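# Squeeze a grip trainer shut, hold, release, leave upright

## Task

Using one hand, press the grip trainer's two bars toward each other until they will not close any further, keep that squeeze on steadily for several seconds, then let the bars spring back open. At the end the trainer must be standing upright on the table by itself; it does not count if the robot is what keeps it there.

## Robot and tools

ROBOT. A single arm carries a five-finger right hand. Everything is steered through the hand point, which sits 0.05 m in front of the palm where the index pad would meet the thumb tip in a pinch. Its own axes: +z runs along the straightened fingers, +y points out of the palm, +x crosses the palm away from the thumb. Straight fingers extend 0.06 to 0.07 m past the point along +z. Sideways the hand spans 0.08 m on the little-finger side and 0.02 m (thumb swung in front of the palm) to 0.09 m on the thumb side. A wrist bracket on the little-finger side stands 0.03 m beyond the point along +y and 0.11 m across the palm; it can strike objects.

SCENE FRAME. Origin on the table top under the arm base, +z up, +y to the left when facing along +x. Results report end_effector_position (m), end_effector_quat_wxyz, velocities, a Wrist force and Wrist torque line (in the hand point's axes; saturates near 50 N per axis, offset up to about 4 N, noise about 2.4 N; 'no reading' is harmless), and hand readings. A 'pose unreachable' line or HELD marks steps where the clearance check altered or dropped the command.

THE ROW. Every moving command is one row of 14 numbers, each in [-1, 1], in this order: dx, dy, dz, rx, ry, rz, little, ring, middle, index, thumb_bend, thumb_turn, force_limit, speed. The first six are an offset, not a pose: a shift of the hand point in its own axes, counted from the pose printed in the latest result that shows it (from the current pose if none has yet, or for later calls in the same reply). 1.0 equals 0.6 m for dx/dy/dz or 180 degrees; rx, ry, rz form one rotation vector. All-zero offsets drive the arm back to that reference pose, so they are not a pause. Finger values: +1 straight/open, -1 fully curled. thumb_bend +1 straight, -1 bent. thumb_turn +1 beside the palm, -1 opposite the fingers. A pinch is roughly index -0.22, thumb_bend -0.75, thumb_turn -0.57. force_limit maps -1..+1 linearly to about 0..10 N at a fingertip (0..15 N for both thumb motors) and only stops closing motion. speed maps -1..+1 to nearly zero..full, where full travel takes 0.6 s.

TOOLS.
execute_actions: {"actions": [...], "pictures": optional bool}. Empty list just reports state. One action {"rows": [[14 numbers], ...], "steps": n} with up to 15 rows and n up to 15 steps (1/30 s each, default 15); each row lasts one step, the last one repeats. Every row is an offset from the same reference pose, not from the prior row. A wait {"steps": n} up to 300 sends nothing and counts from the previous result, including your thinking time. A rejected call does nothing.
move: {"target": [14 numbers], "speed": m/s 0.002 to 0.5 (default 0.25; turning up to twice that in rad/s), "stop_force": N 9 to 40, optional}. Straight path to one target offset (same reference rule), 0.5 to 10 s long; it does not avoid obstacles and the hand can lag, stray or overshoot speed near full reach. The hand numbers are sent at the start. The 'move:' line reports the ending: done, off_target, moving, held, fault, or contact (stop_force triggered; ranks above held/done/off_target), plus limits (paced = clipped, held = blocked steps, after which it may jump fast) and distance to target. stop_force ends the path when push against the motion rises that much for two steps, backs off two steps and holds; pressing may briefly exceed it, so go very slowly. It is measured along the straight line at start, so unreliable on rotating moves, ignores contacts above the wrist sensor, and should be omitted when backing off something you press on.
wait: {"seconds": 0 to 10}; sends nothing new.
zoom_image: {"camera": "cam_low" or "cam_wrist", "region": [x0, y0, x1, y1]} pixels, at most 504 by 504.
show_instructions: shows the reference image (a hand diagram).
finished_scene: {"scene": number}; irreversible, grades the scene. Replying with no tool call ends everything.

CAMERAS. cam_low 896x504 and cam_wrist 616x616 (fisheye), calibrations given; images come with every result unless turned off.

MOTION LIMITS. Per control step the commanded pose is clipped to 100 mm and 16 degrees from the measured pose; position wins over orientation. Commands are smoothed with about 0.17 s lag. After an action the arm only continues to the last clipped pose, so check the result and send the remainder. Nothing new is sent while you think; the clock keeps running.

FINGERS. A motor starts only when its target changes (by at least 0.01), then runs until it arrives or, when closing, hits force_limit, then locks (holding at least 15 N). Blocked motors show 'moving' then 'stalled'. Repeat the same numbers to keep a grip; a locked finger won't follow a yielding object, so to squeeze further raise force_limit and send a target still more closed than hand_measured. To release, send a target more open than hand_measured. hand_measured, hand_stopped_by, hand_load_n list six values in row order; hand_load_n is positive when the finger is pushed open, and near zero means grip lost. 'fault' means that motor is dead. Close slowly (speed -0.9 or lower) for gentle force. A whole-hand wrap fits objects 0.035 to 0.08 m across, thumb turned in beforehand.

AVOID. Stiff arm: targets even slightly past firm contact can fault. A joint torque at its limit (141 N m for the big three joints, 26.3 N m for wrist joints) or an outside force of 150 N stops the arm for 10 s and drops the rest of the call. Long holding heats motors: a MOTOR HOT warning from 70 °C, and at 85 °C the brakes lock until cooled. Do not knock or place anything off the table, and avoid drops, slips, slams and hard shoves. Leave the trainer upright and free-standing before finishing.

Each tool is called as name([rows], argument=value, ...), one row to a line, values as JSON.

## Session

execute_actions(actions=[])

Scene clock: 0.00 s of 4800.00 s.
end_effector_position=(-0.0107, +0.4129, +0.3677) hand_measured=(+1.000, +1.000, +1.000, +1.000, +1.000, +1.000) hand_load_n=(+0.0, +0.0, +0.0, +0.0, +0.0, +0.0) hand_stopped_by=(target, target, target, target, target, target) hand_force_limit=0.00 hand_speed=-0.80 end_effector_quat_wxyz=(-0.026, +0.058, +0.996, +0.071) end_effector_velocity=(-0.000, -0.000, +0.000) end_effector_angular_velocity=(+0.000, -0.000, +0.000)
Joint positions: [ 1.318 -1.624  1.568  1.487  1.438 -0.261]
Joint velocities: [-0. -0. -0.  0. -0. -0.]
Motor temperatures (°C, as the motors report them): [27 30 30 31 32 34]
Wrist force (N, on the end effector, along its own x y z axes, offset not removed): no reading
Wrist torque (N m, same axes, about the end effector's origin, offset not removed): no reading
Hand target: -0.011, +0.413, +0.368; -0.026, +0.058, +0.996, +0.071
camera_calibration (this result's frames):
cam_wrist: T_world_to_cam=[[0.224873, 0.969445, 0.0980179, -0.43007], [0.830093, -0.24328, 0.501758, -0.0788496], [0.510273, -0.0314679, -0.859437, 0.460631], [0, 0, 0, 1]] pos_world=[-0.0728834, 0.412242, 0.477601]

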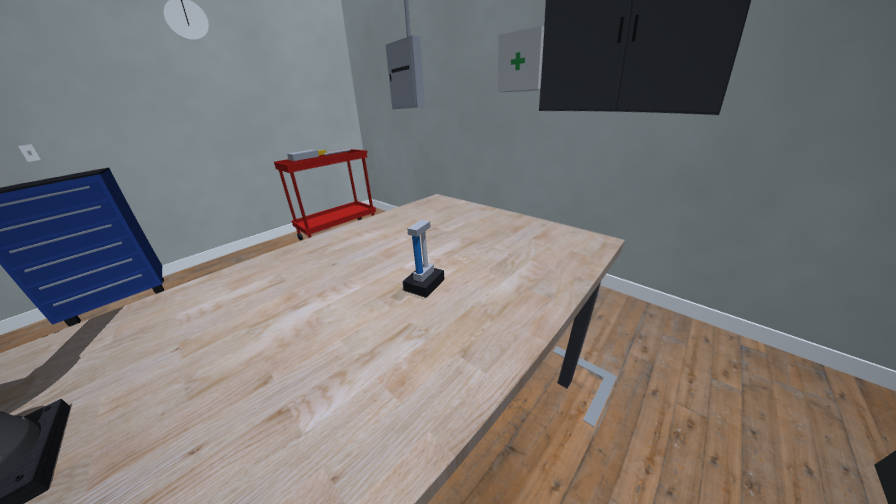

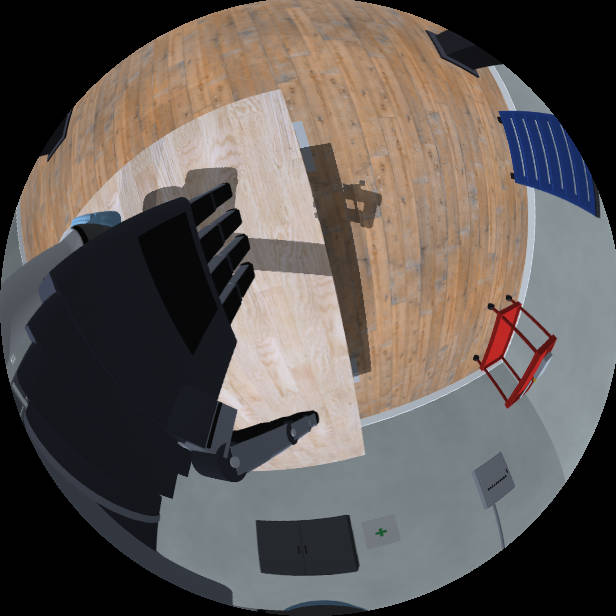

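zoom_image(camera="cam_low", region=[370, 210, 480, 310])

Region (370, 210, 480, 310) of cam_low's 896x504 image, scaled by 4.582, with more detail than that image has; it fills the top 458 rows of this view, and the rest is white.

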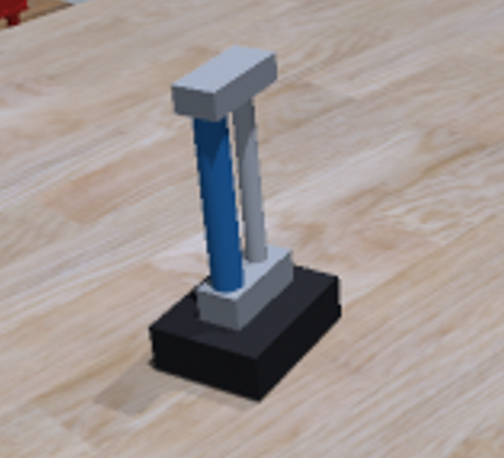

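move(target=[-0.915,-0.419,0.161,0.218,-0.509,0.164,1,1,1,1,1,-1,0,0.5], speed=0.3)

Scene clock: 29.20 s of 4800.00 s.
end_effector_position=(+0.4997, +0.1175, +0.2044) hand_measured=(+1.000, +1.000, +1.000, +1.000, +1.000, -1.000) hand_load_n=(+0.0, +0.0, +0.0, +0.0, +0.0, +0.0) hand_stopped_by=(target, target, target, target, target, target) hand_force_limit=0.00 hand_speed=0.50 end_effector_quat_wxyz=(+0.641, +0.300, +0.640, -0.299) end_effector_velocity=(+0.000, -0.000, -0.001) end_effector_angular_velocity=(-0.015, -0.011, +0.010)
Joint positions: [ 0.524 -1.206  2.123 -0.773  2.832 -1.43 ]
Joint velocities: [-0.005 -0.005  0.028 -0.088 -0.012 -0.063]
Motor temperatures (°C, as the motors report them): [27 30 30 31 32 34]
Wrist force (N, on the end effector, along its own x y z axes, offset not removed): [-0.6 0.0 -0.5]
Wrist torque (N m, same axes, about the end effector's origin, offset not removed): [0.15 -0.04 -0.08]
Hand target: +0.500, +0.117, +0.204; +0.642, +0.299, +0.640, -0.299
Off the commanded pose: 0.001 m, 0 deg.
After step 90, 22.03 s passed at rest.
move: done
camera_calibration (this result's frames):
cam_wrist: T_world_to_cam=[[0.783138, 0.611775, 0.111468, -0.482197], [-0.420376, 0.388746, 0.819854, -0.00682909], [0.458234, -0.688918, 0.561618, -0.136671], [0, 0, 0, 1]] pos_world=[0.437383, 0.203496, 0.136105]

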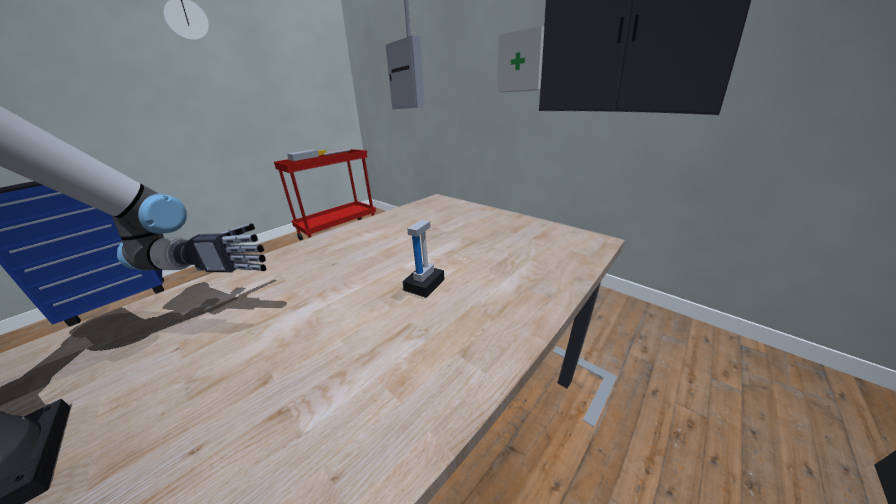

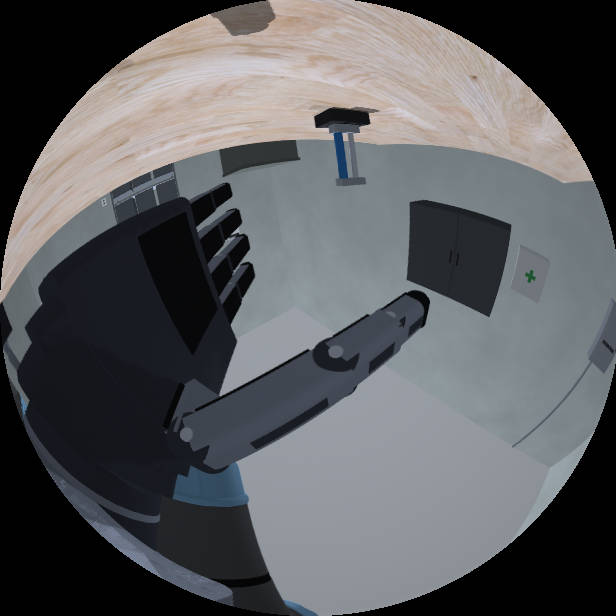

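move(target=[0.115,0.141,0.475,0,0,0,1,1,1,1,1,-1,0,0.5], speed=0.2)

Scene clock: 42.33 s of 4800.00 s.
end_effector_position=(+0.7471, -0.0471, +0.1355) hand_measured=(+1.000, +1.000, +1.000, +1.000, +1.000, -1.000) hand_load_n=(+0.0, +0.0, +0.0, +0.0, +0.0, +0.0) hand_stopped_by=(target, target, target, target, target, target) hand_force_limit=0.00 hand_speed=0.50 end_effector_quat_wxyz=(+0.641, +0.300, +0.640, -0.299) end_effector_velocity=(+0.003, -0.001, -0.001) end_effector_angular_velocity=(-0.001, +0.002, -0.000)
Joint positions: [ 0.08  -0.81   1.691 -0.818  2.39  -1.521]
Joint velocities: [-0.002  0.005 -0.008  0.003 -0.002 -0.002]
Motor temperatures (°C, as the motors report them): [27 30 30 31 32 34]
Wrist force (N, on the end effector, along its own x y z axes, offset not removed): [-2.7 2.7 0.2]
Wrist torque (N m, same axes, about the end effector's origin, offset not removed): [0.65 0.48 -0.03]
Hand target: +0.747, -0.047, +0.135; +0.641, +0.300, +0.640, -0.299
Off the commanded pose: 0.000 m, 0 deg.
After step 90, 7.97 s passed at rest.
move: done
camera_calibration (this result's frames):
cam_wrist: T_world_to_cam=[[0.783128, 0.611817, 0.11131, -0.567535], [-0.420381, 0.388948, 0.819755, 0.217609], [0.458247, -0.688766, 0.561793, -0.324745], [0, 0, 0, 1]] pos_world=[0.684744, 0.0389154, 0.0672261]

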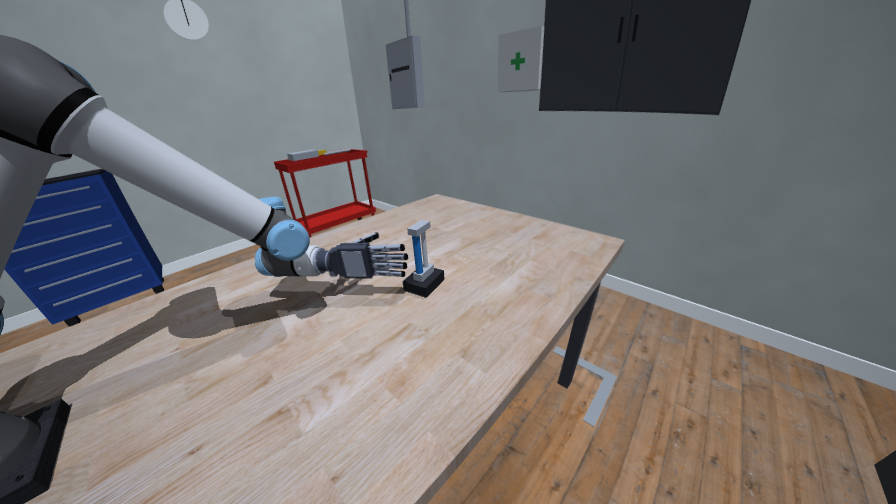

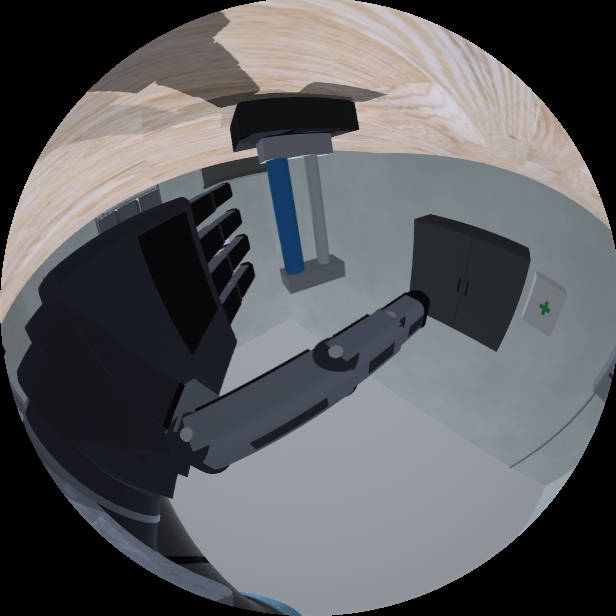

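move(target=[0,0.016,0.207,0,0,0,1,1,1,1,0.2,-1,0,-0.8], speed=0.06)

Scene clock: 55.20 s of 4800.00 s.
end_effector_position=(+0.8340, -0.1363, +0.1355) hand_measured=(+1.000, +1.000, +1.000, +1.000, +0.200, -1.000) hand_load_n=(+0.0, +0.0, +0.0, +0.0, +0.0, +0.0) hand_stopped_by=(target, target, target, target, target, target) hand_force_limit=0.00 hand_speed=-0.80 end_effector_quat_wxyz=(+0.641, +0.300, +0.640, -0.299) end_effector_velocity=(+0.000, +0.000, +0.000) end_effector_angular_velocity=(+0.000, -0.000, +0.000)
Joint positions: [-0.055 -0.673  1.417 -0.687  2.255 -1.532]
Joint velocities: [ 0. -0.  0.  0. -0.  0.]
Motor temperatures (°C, as the motors report them): [27 30 30 31 32 34]
Wrist force (N, on the end effector, along its own x y z axes, offset not removed): [0.0 -2.5 1.3]
Wrist torque (N m, same axes, about the end effector's origin, offset not removed): [-0.43 -0.25 0.03]
Hand target: +0.834, -0.136, +0.135; +0.641, +0.300, +0.640, -0.299
Off the commanded pose: 0.000 m, 0 deg.
After step 90, 5.80 s passed at rest.
move: done
camera_calibration (this result's frames):
cam_wrist: T_world_to_cam=[[0.783131, 0.611823, 0.111254, -0.581005], [-0.420366, 0.389005, 0.819737, 0.288867], [0.458256, -0.688729, 0.561831, -0.426028], [0, 0, 0, 1]] pos_world=[0.771662, -0.0503157, 0.0672001]

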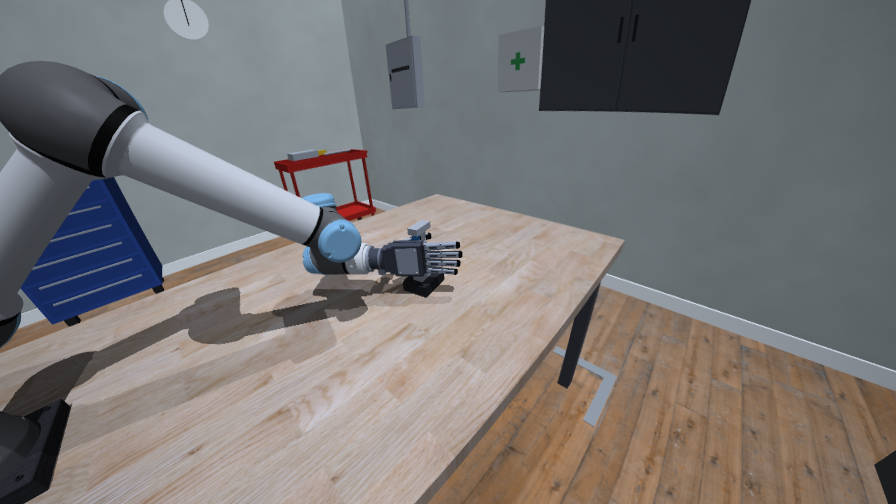

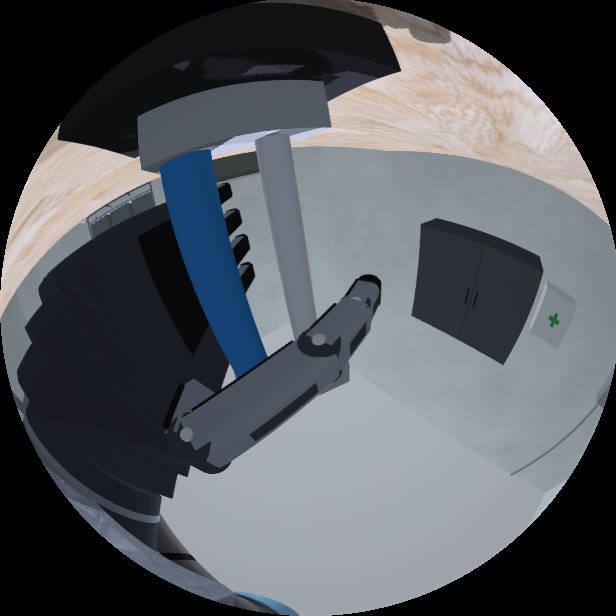

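move(target=[0,0.005,0,0,0,0,-1,-1,-1,-1,0.2,-1,1,-0.7])

move(target=[0,0,0,0,0,0,-0.988,-0.988,-0.988,-0.988,0.2,-1,1,-0.9])

move(target=[0,0,0,0,0,0,-1,-1,-1,-1,0.2,-1,1,-0.9])

move(target=[0,0,0,0,0,0,-0.988,-0.988,-0.988,-0.988,0.2,-1,1,-0.9])

Scene clock: 66.93 s of 4800.00 s.
end_effector_position=(+0.8363, -0.1344, +0.1355) hand_measured=(-0.926, -0.896, -0.918, -0.928, +0.200, -1.000) hand_load_n=(+10.5, +3.0, +9.5, +11.0, +0.5, +0.0) hand_stopped_by=(force, force, force, force, target, target) hand_force_limit=1.00 hand_speed=-0.70 end_effector_quat_wxyz=(+0.641, +0.300, +0.640, -0.299) end_effector_velocity=(-0.000, +0.000, -0.000) end_effector_angular_velocity=(-0.000, +0.001, +0.000)
Joint positions: [-0.051 -0.669  1.408 -0.682  2.259 -1.532]
Joint velocities: [-0.  0.  0.  0. -0. -0.]
Motor temperatures (°C, as the motors report them): [27 30 30 31 32 34]
Wrist force (N, on the end effector, along its own x y z axes, offset not removed): [2.0 -1.9 3.2]
Wrist torque (N m, same axes, about the end effector's origin, offset not removed): [-0.44 -0.27 -0.10]
Hand target: +0.836, -0.134, +0.135; +0.641, +0.300, +0.640, -0.299
Off the commanded pose: 0.000 m, 0 deg.
After step 90, 4.60 s passed at rest.
move: done
camera_calibration (this result's frames):
cam_wrist: T_world_to_cam=[[0.78313, 0.611824, 0.111263, -0.583991], [-0.420372, 0.389, 0.819736, 0.289092], [0.458253, -0.688731, 0.561831, -0.425761], [0, 0, 0, 1]] pos_world=[0.773973, -0.0483916, 0.0672028]

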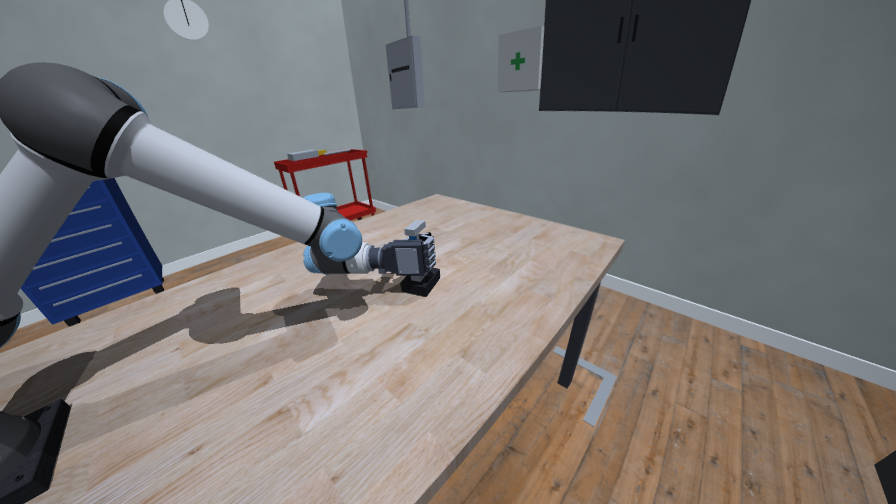

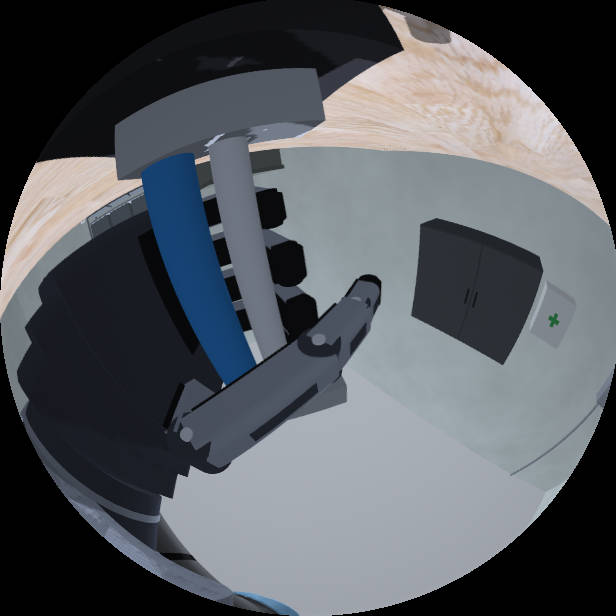

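Scene clock: 67.43 s of 4800.00 s.
end_effector_position=(+0.8363, -0.1344, +0.1355) hand_measured=(-0.926, -0.914, -0.918, -0.928, +0.200, -1.000) hand_load_n=(+9.5, +10.5, +8.5, +9.5, +0.0, +0.0) hand_stopped_by=(force, force, force, force, target, target) hand_force_limit=1.00 hand_speed=-0.90 end_effector_quat_wxyz=(+0.641, +0.300, +0.640, -0.299) end_effector_velocity=(+0.000, +0.001, +0.000) end_effector_angular_velocity=(+0.000, -0.001, +0.001)
Joint positions: [-0.051 -0.669  1.408 -0.682  2.259 -1.532]
Joint velocities: [ 0.001 -0.     0.    -0.001 -0.     0.   ]
Motor temperatures (°C, as the motors report them): [27 30 30 31 32 34]
Wrist force (N, on the end effector, along its own x y z axes, offset not removed): [-1.0 3.3 2.0]
Wrist torque (N m, same axes, about the end effector's origin, offset not removed): [0.40 0.09 0.09]
Hand target: +0.836, -0.134, +0.135; +0.641, +0.300, +0.640, -0.299
Off the commanded pose: 0.000 m, 0 deg.
move: done
camera_calibration (this result's frames):
cam_wrist: T_world_to_cam=[[0.78313, 0.611824, 0.111263, -0.583991], [-0.420372, 0.389, 0.819736, 0.289092], [0.458253, -0.688731, 0.561831, -0.425761], [0, 0, 0, 1]] pos_world=[0.773973, -0.0483916, 0.0672028]

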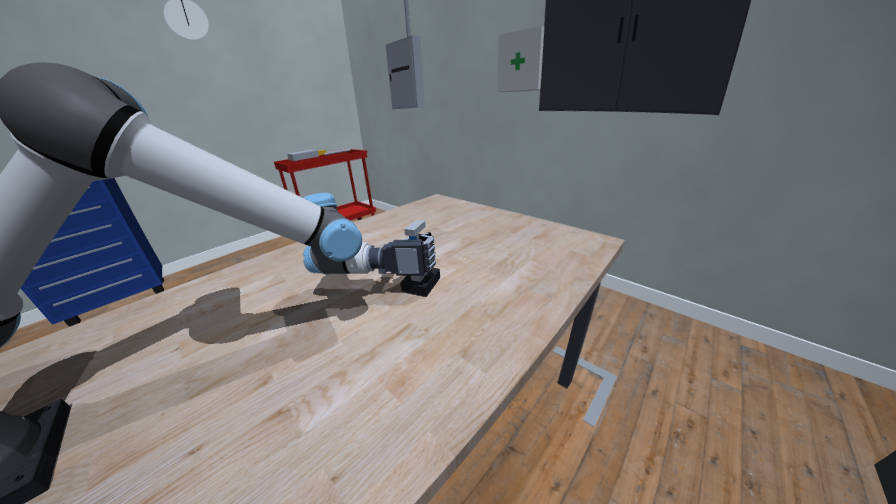

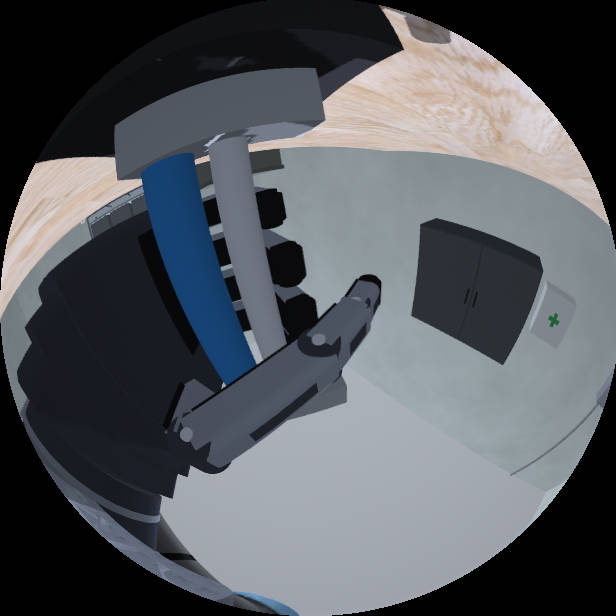

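Scene clock: 67.93 s of 4800.00 s.
end_effector_position=(+0.8363, -0.1344, +0.1355) hand_measured=(-0.928, -0.914, -0.922, -0.930, +0.200, -1.000) hand_load_n=(+10.0, +10.0, +9.5, +10.0, +0.0, +0.0) hand_stopped_by=(force, force, force, force, target, target) hand_force_limit=1.00 hand_speed=-0.90 end_effector_quat_wxyz=(+0.641, +0.300, +0.640, -0.299) end_effector_velocity=(+0.000, +0.000, +0.000) end_effector_angular_velocity=(+0.000, -0.000, +0.000)
Joint positions: [-0.051 -0.669  1.408 -0.682  2.259 -1.532]
Joint velocities: [-0. -0. -0.  0. -0.  0.]
Motor temperatures (°C, as the motors report them): [27 30 30 31 32 34]
Wrist force (N, on the end effector, along its own x y z axes, offset not removed): [2.2 1.4 2.6]
Wrist torque (N m, same axes, about the end effector's origin, offset not removed): [-0.10 -0.13 0.13]
Hand target: +0.836, -0.134, +0.135; +0.641, +0.300, +0.640, -0.299
Off the commanded pose: 0.000 m, 0 deg.
move: done
camera_calibration (this result's frames):
cam_wrist: T_world_to_cam=[[0.783129, 0.611824, 0.111262, -0.583991], [-0.420372, 0.389, 0.819736, 0.289092], [0.458253, -0.688731, 0.561831, -0.425761], [0, 0, 0, 1]] pos_world=[0.773973, -0.0483914, 0.0672027]

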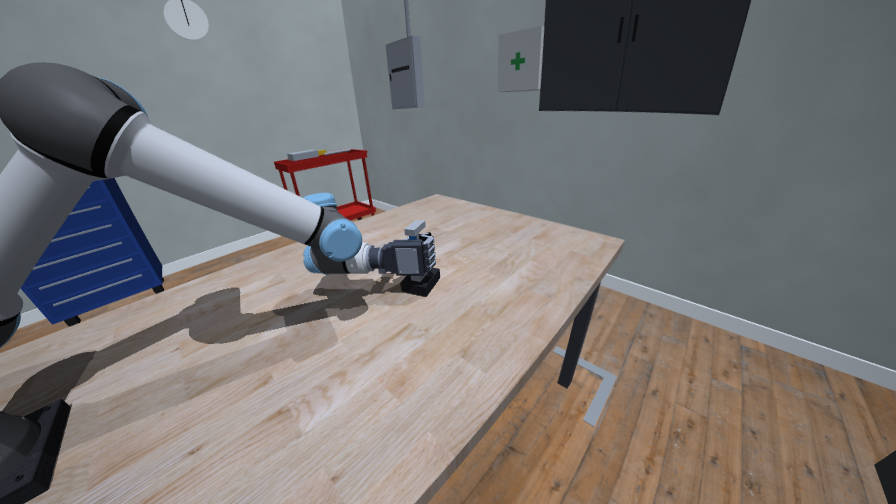

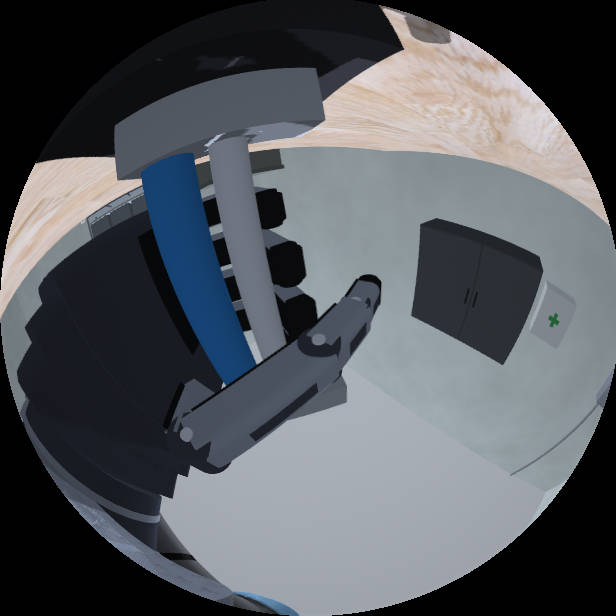

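Scene clock: 68.43 s of 4800.00 s.
end_effector_position=(+0.8363, -0.1344, +0.1355) hand_measured=(-0.928, -0.916, -0.922, -0.932, +0.200, -1.000) hand_load_n=(+10.0, +10.5, +9.5, +10.5, +0.0, +0.0) hand_stopped_by=(force, force, force, force, target, target) hand_force_limit=1.00 hand_speed=-0.90 end_effector_quat_wxyz=(+0.641, +0.300, +0.640, -0.299) end_effector_velocity=(-0.000, -0.000, -0.001) end_effector_angular_velocity=(+0.000, +0.001, -0.000)
Joint positions: [-0.051 -0.669  1.408 -0.682  2.259 -1.532]
Joint velocities: [-0.     0.001  0.     0.     0.     0.   ]
Motor temperatures (°C, as the motors report them): [27 30 30 31 32 34]
Wrist force (N, on the end effector, along its own x y z axes, offset not removed): [1.6 2.2 2.2]
Wrist torque (N m, same axes, about the end effector's origin, offset not removed): [0.05 -0.16 0.06]
Hand target: +0.836, -0.134, +0.135; +0.641, +0.300, +0.640, -0.299
Off the commanded pose: 0.000 m, 0 deg.
move: done
camera_calibration (this result's frames):
cam_wrist: T_world_to_cam=[[0.783129, 0.611824, 0.111263, -0.583991], [-0.420372, 0.389, 0.819736, 0.289092], [0.458253, -0.688731, 0.561831, -0.425761], [0, 0, 0, 1]] pos_world=[0.773973, -0.0483915, 0.0672027]

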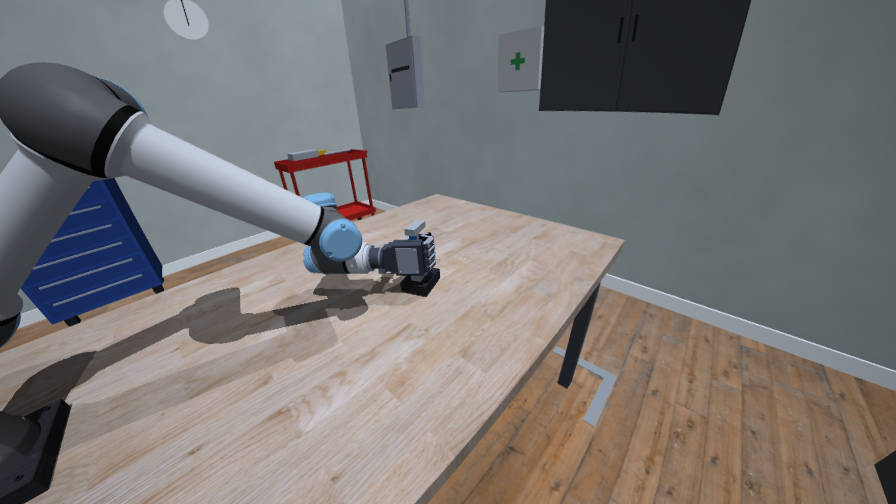

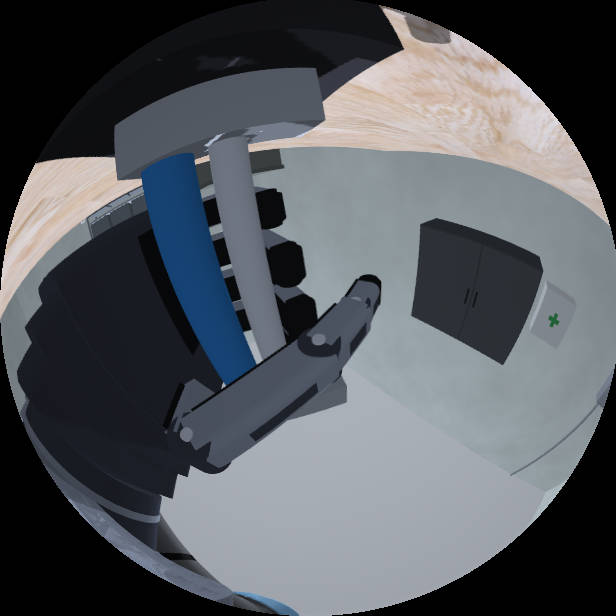

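Bottomed out.

wait(seconds=4)

move(target=[0,0,0,0,0,0,1,1,1,1,1,-1,1,-0.5])

move(target=[0,-0.02,-0.2,0,0,0,1,1,1,1,1,-1,1,-0.5], speed=0.1)

Scene clock: 78.90 s of 4800.00 s.
end_effector_position=(+0.8363, -0.1344, +0.1355) hand_measured=(-0.928, -0.916, -0.922, -0.932, +0.200, -1.000) hand_load_n=(+10.0, +10.5, +9.5, +10.5, +0.0, +0.0) hand_stopped_by=(force, force, force, force, target, target) hand_force_limit=1.00 hand_speed=-0.90 end_effector_quat_wxyz=(+0.641, +0.300, +0.640, -0.299) end_effector_velocity=(-0.000, +0.000, -0.000) end_effector_angular_velocity=(-0.000, +0.001, +0.000)
Joint positions: [-0.051 -0.669  1.408 -0.682  2.259 -1.532]
Joint velocities: [ 0.     0.     0.001 -0.     0.    -0.001]
Motor temperatures (°C, as the motors report them): [27 30 30 31 32 34]
Wrist force (N, on the end effector, along its own x y z axes, offset not removed): [1.3 4.9 1.3]
Wrist torque (N m, same axes, about the end effector's origin, offset not removed): [0.84 0.06 0.35]
Hand target: +0.836, -0.134, +0.135; +0.641, +0.300, +0.640, -0.299
Off the commanded pose: 0.000 m, 0 deg.
Steps of this call (steps 1 to 90: nothing new was sent; then 7.47 s passed at rest). Readings (end_effector_position | what the end effector reports):
1: (+0.8363, -0.1344, +0.1355) | hand_measured=(-0.928, -0.916, -0.922, -0.932, +0.200, -1.000) hand_load_n=(+10.0, +10.5, +9.5, +10.5, +0.0, +0.0) hand_stopped_by=(force, force, force, force, target, target) hand_force_limit=1.00 hand_speed=-0.90
2: (+0.8363, -0.1344, +0.1355) | hand_measured=(-0.928, -0.916, -0.922, -0.932, +0.200, -1.000) hand_load_n=(+10.0, +10.5, +9.5, +10.5, +0.0, +0.0) hand_stopped_by=(force, force, force, force, target, target) hand_force_limit=1.00 hand_speed=-0.90
4: (+0.8363, -0.1344, +0.1355) | hand_measured=(-0.928, -0.916, -0.922, -0.932, +0.200, -1.000) hand_load_n=(+10.0, +10.5, +9.5, +10.5, +0.0, +0.0) hand_stopped_by=(force, force, force, force, target, target) hand_force_limit=1.00 hand_speed=-0.90
8: (+0.8363, -0.1344, +0.1355) | hand_measured=(-0.928, -0.916, -0.922, -0.932, +0.200, -1.000) hand_load_n=(+10.0, +10.5, +9.5, +10.5, +0.0, +0.0) hand_stopped_by=(force, force, force, force, target, target) hand_force_limit=1.00 hand_speed=-0.90
90: the state above
camera_calibration (this result's frames):
cam_wrist: T_world_to_cam=[[0.783129, 0.611824, 0.111262, -0.583991], [-0.420371, 0.389, 0.819736, 0.289092], [0.458253, -0.688731, 0.561831, -0.425761], [0, 0, 0, 1]] pos_world=[0.773973, -0.0483913, 0.0672026]

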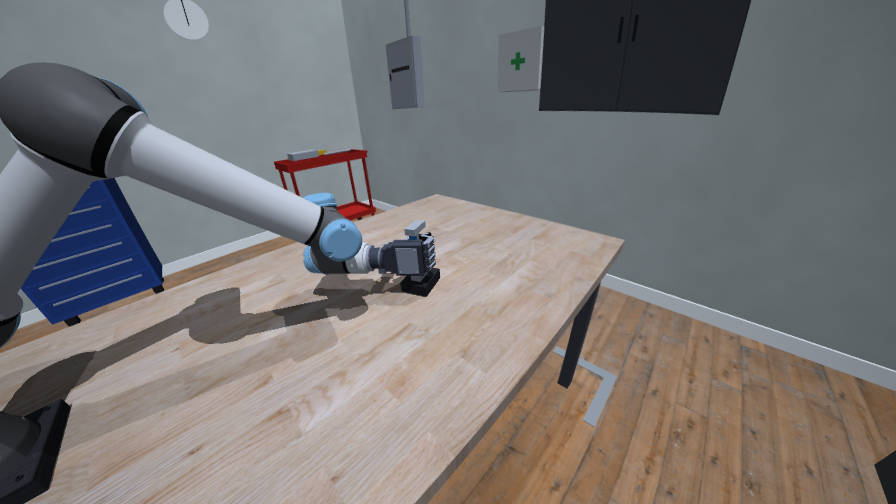

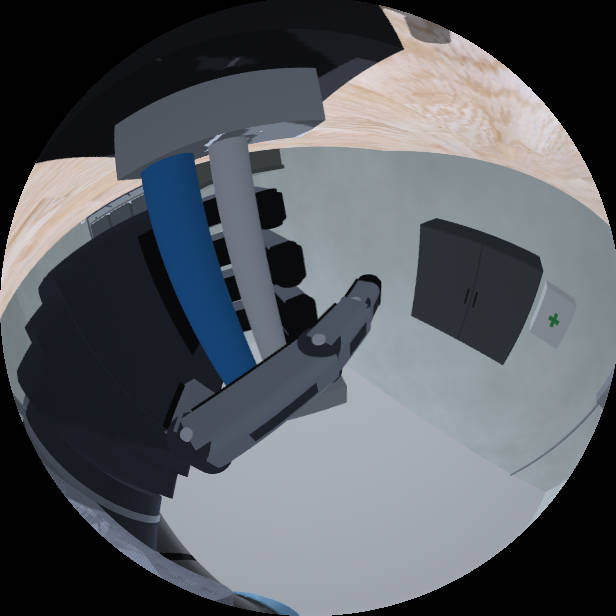

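Scene clock: 81.50 s of 4800.00 s.
end_effector_position=(+0.8363, -0.1344, +0.1355) hand_measured=(+1.000, +1.000, +1.000, +1.000, +1.000, -1.000) hand_load_n=(+0.0, +0.0, +0.0, +0.0, +0.0, +0.0) hand_stopped_by=(target, target, target, target, target, target) hand_force_limit=1.00 hand_speed=-0.50 end_effector_quat_wxyz=(+0.641, +0.300, +0.640, -0.299) end_effector_velocity=(-0.000, -0.000, +0.001) end_effector_angular_velocity=(-0.001, -0.000, -0.000)
Joint positions: [-0.051 -0.669  1.408 -0.682  2.259 -1.532]
Joint velocities: [-0.    -0.001  0.    -0.     0.    -0.001]
Motor temperatures (°C, as the motors report them): [27 30 30 31 32 34]
Wrist force (N, on the end effector, along its own x y z axes, offset not removed): [-4.1 1.5 3.6]
Wrist torque (N m, same axes, about the end effector's origin, offset not removed): [-0.11 0.57 -0.26]
Hand target: +0.836, -0.134, +0.135; +0.641, +0.300, +0.640, -0.299
Off the commanded pose: 0.000 m, 0 deg.
move: done
camera_calibration (this result's frames):
cam_wrist: T_world_to_cam=[[0.783131, 0.611826, 0.111244, -0.583989], [-0.42035, 0.388995, 0.819749, 0.289076], [0.458271, -0.688732, 0.561815, -0.425762], [0, 0, 0, 1]] pos_world=[0.773967, -0.0483859, 0.0671949]

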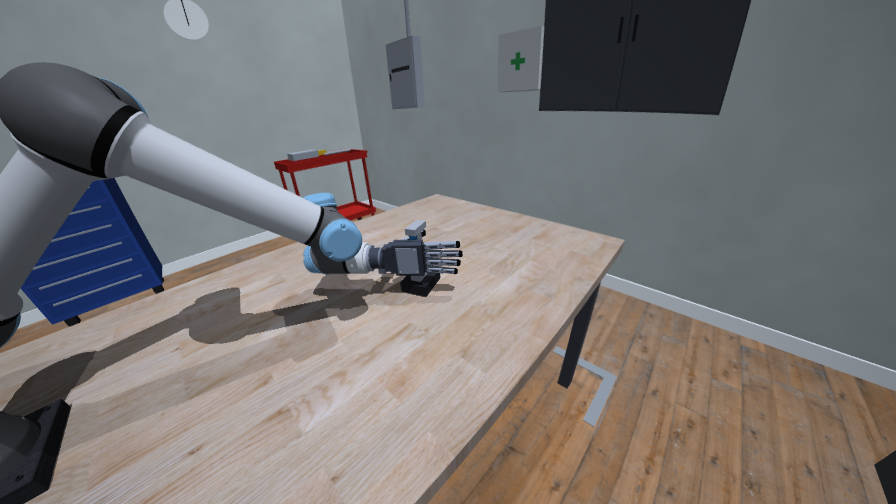

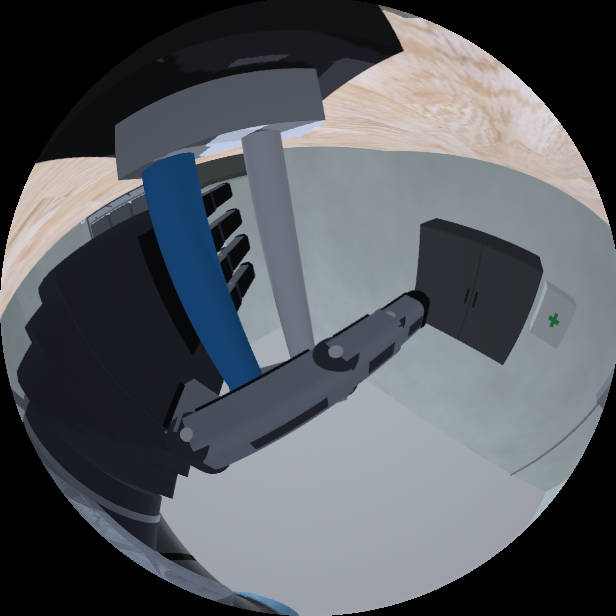

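Scene clock: 83.23 s of 4800.00 s.
end_effector_position=(+0.7505, -0.0501, +0.1355) hand_measured=(+1.000, +1.000, +1.000, +1.000, +1.000, -1.000) hand_load_n=(+0.0, +0.0, +0.0, +0.0, +0.0, +0.0) hand_stopped_by=(target, target, target, target, target, target) hand_force_limit=1.00 hand_speed=-0.50 end_effector_quat_wxyz=(+0.641, +0.300, +0.640, -0.299) end_effector_velocity=(-0.002, +0.002, +0.000) end_effector_angular_velocity=(+0.000, -0.000, +0.001)
Joint positions: [ 0.075 -0.805  1.682 -0.813  2.385 -1.521]
Joint velocities: [ 0.003 -0.003  0.005 -0.002  0.002  0.   ]
Motor temperatures (°C, as the motors report them): [27 30 30 31 32 34]
Wrist force (N, on the end effector, along its own x y z axes, offset not removed): [-2.3 0.6 -2.9]
Wrist torque (N m, same axes, about the end effector's origin, offset not removed): [0.31 0.37 -0.20]
Hand target: +0.750, -0.050, +0.135; +0.641, +0.300, +0.640, -0.299
Off the commanded pose: 0.000 m, 0 deg.
move: done
camera_calibration (this result's frames):
cam_wrist: T_world_to_cam=[[0.783135, 0.611813, 0.111287, -0.568313], [-0.420345, 0.388936, 0.81978, 0.220173], [0.458269, -0.688777, 0.561761, -0.328357], [0, 0, 0, 1]] pos_world=[0.68809, 0.0359031, 0.0672111]

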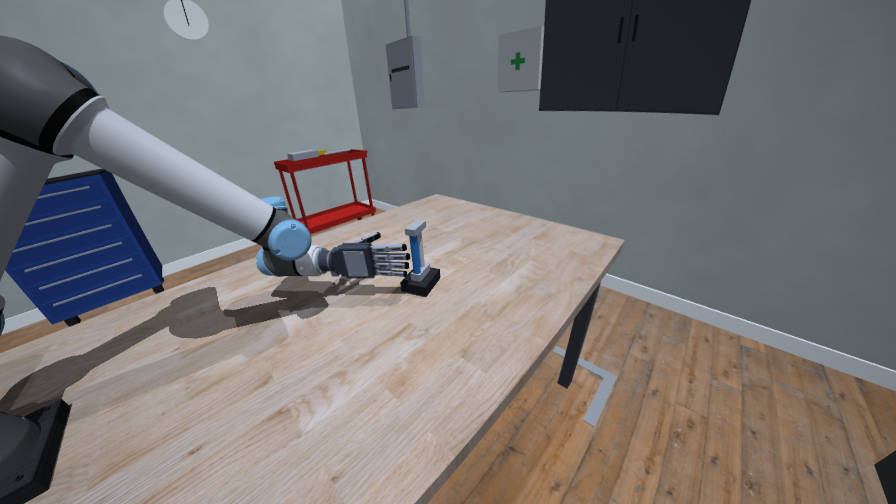

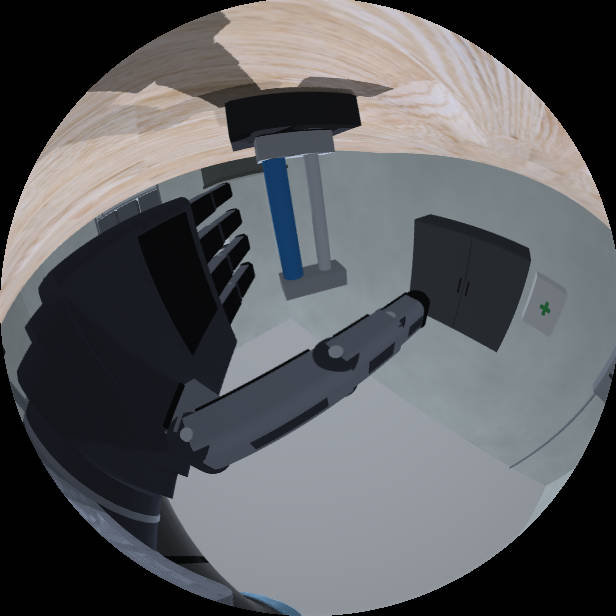

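finished_scene(scene=2)

The scene is finished: the task was done.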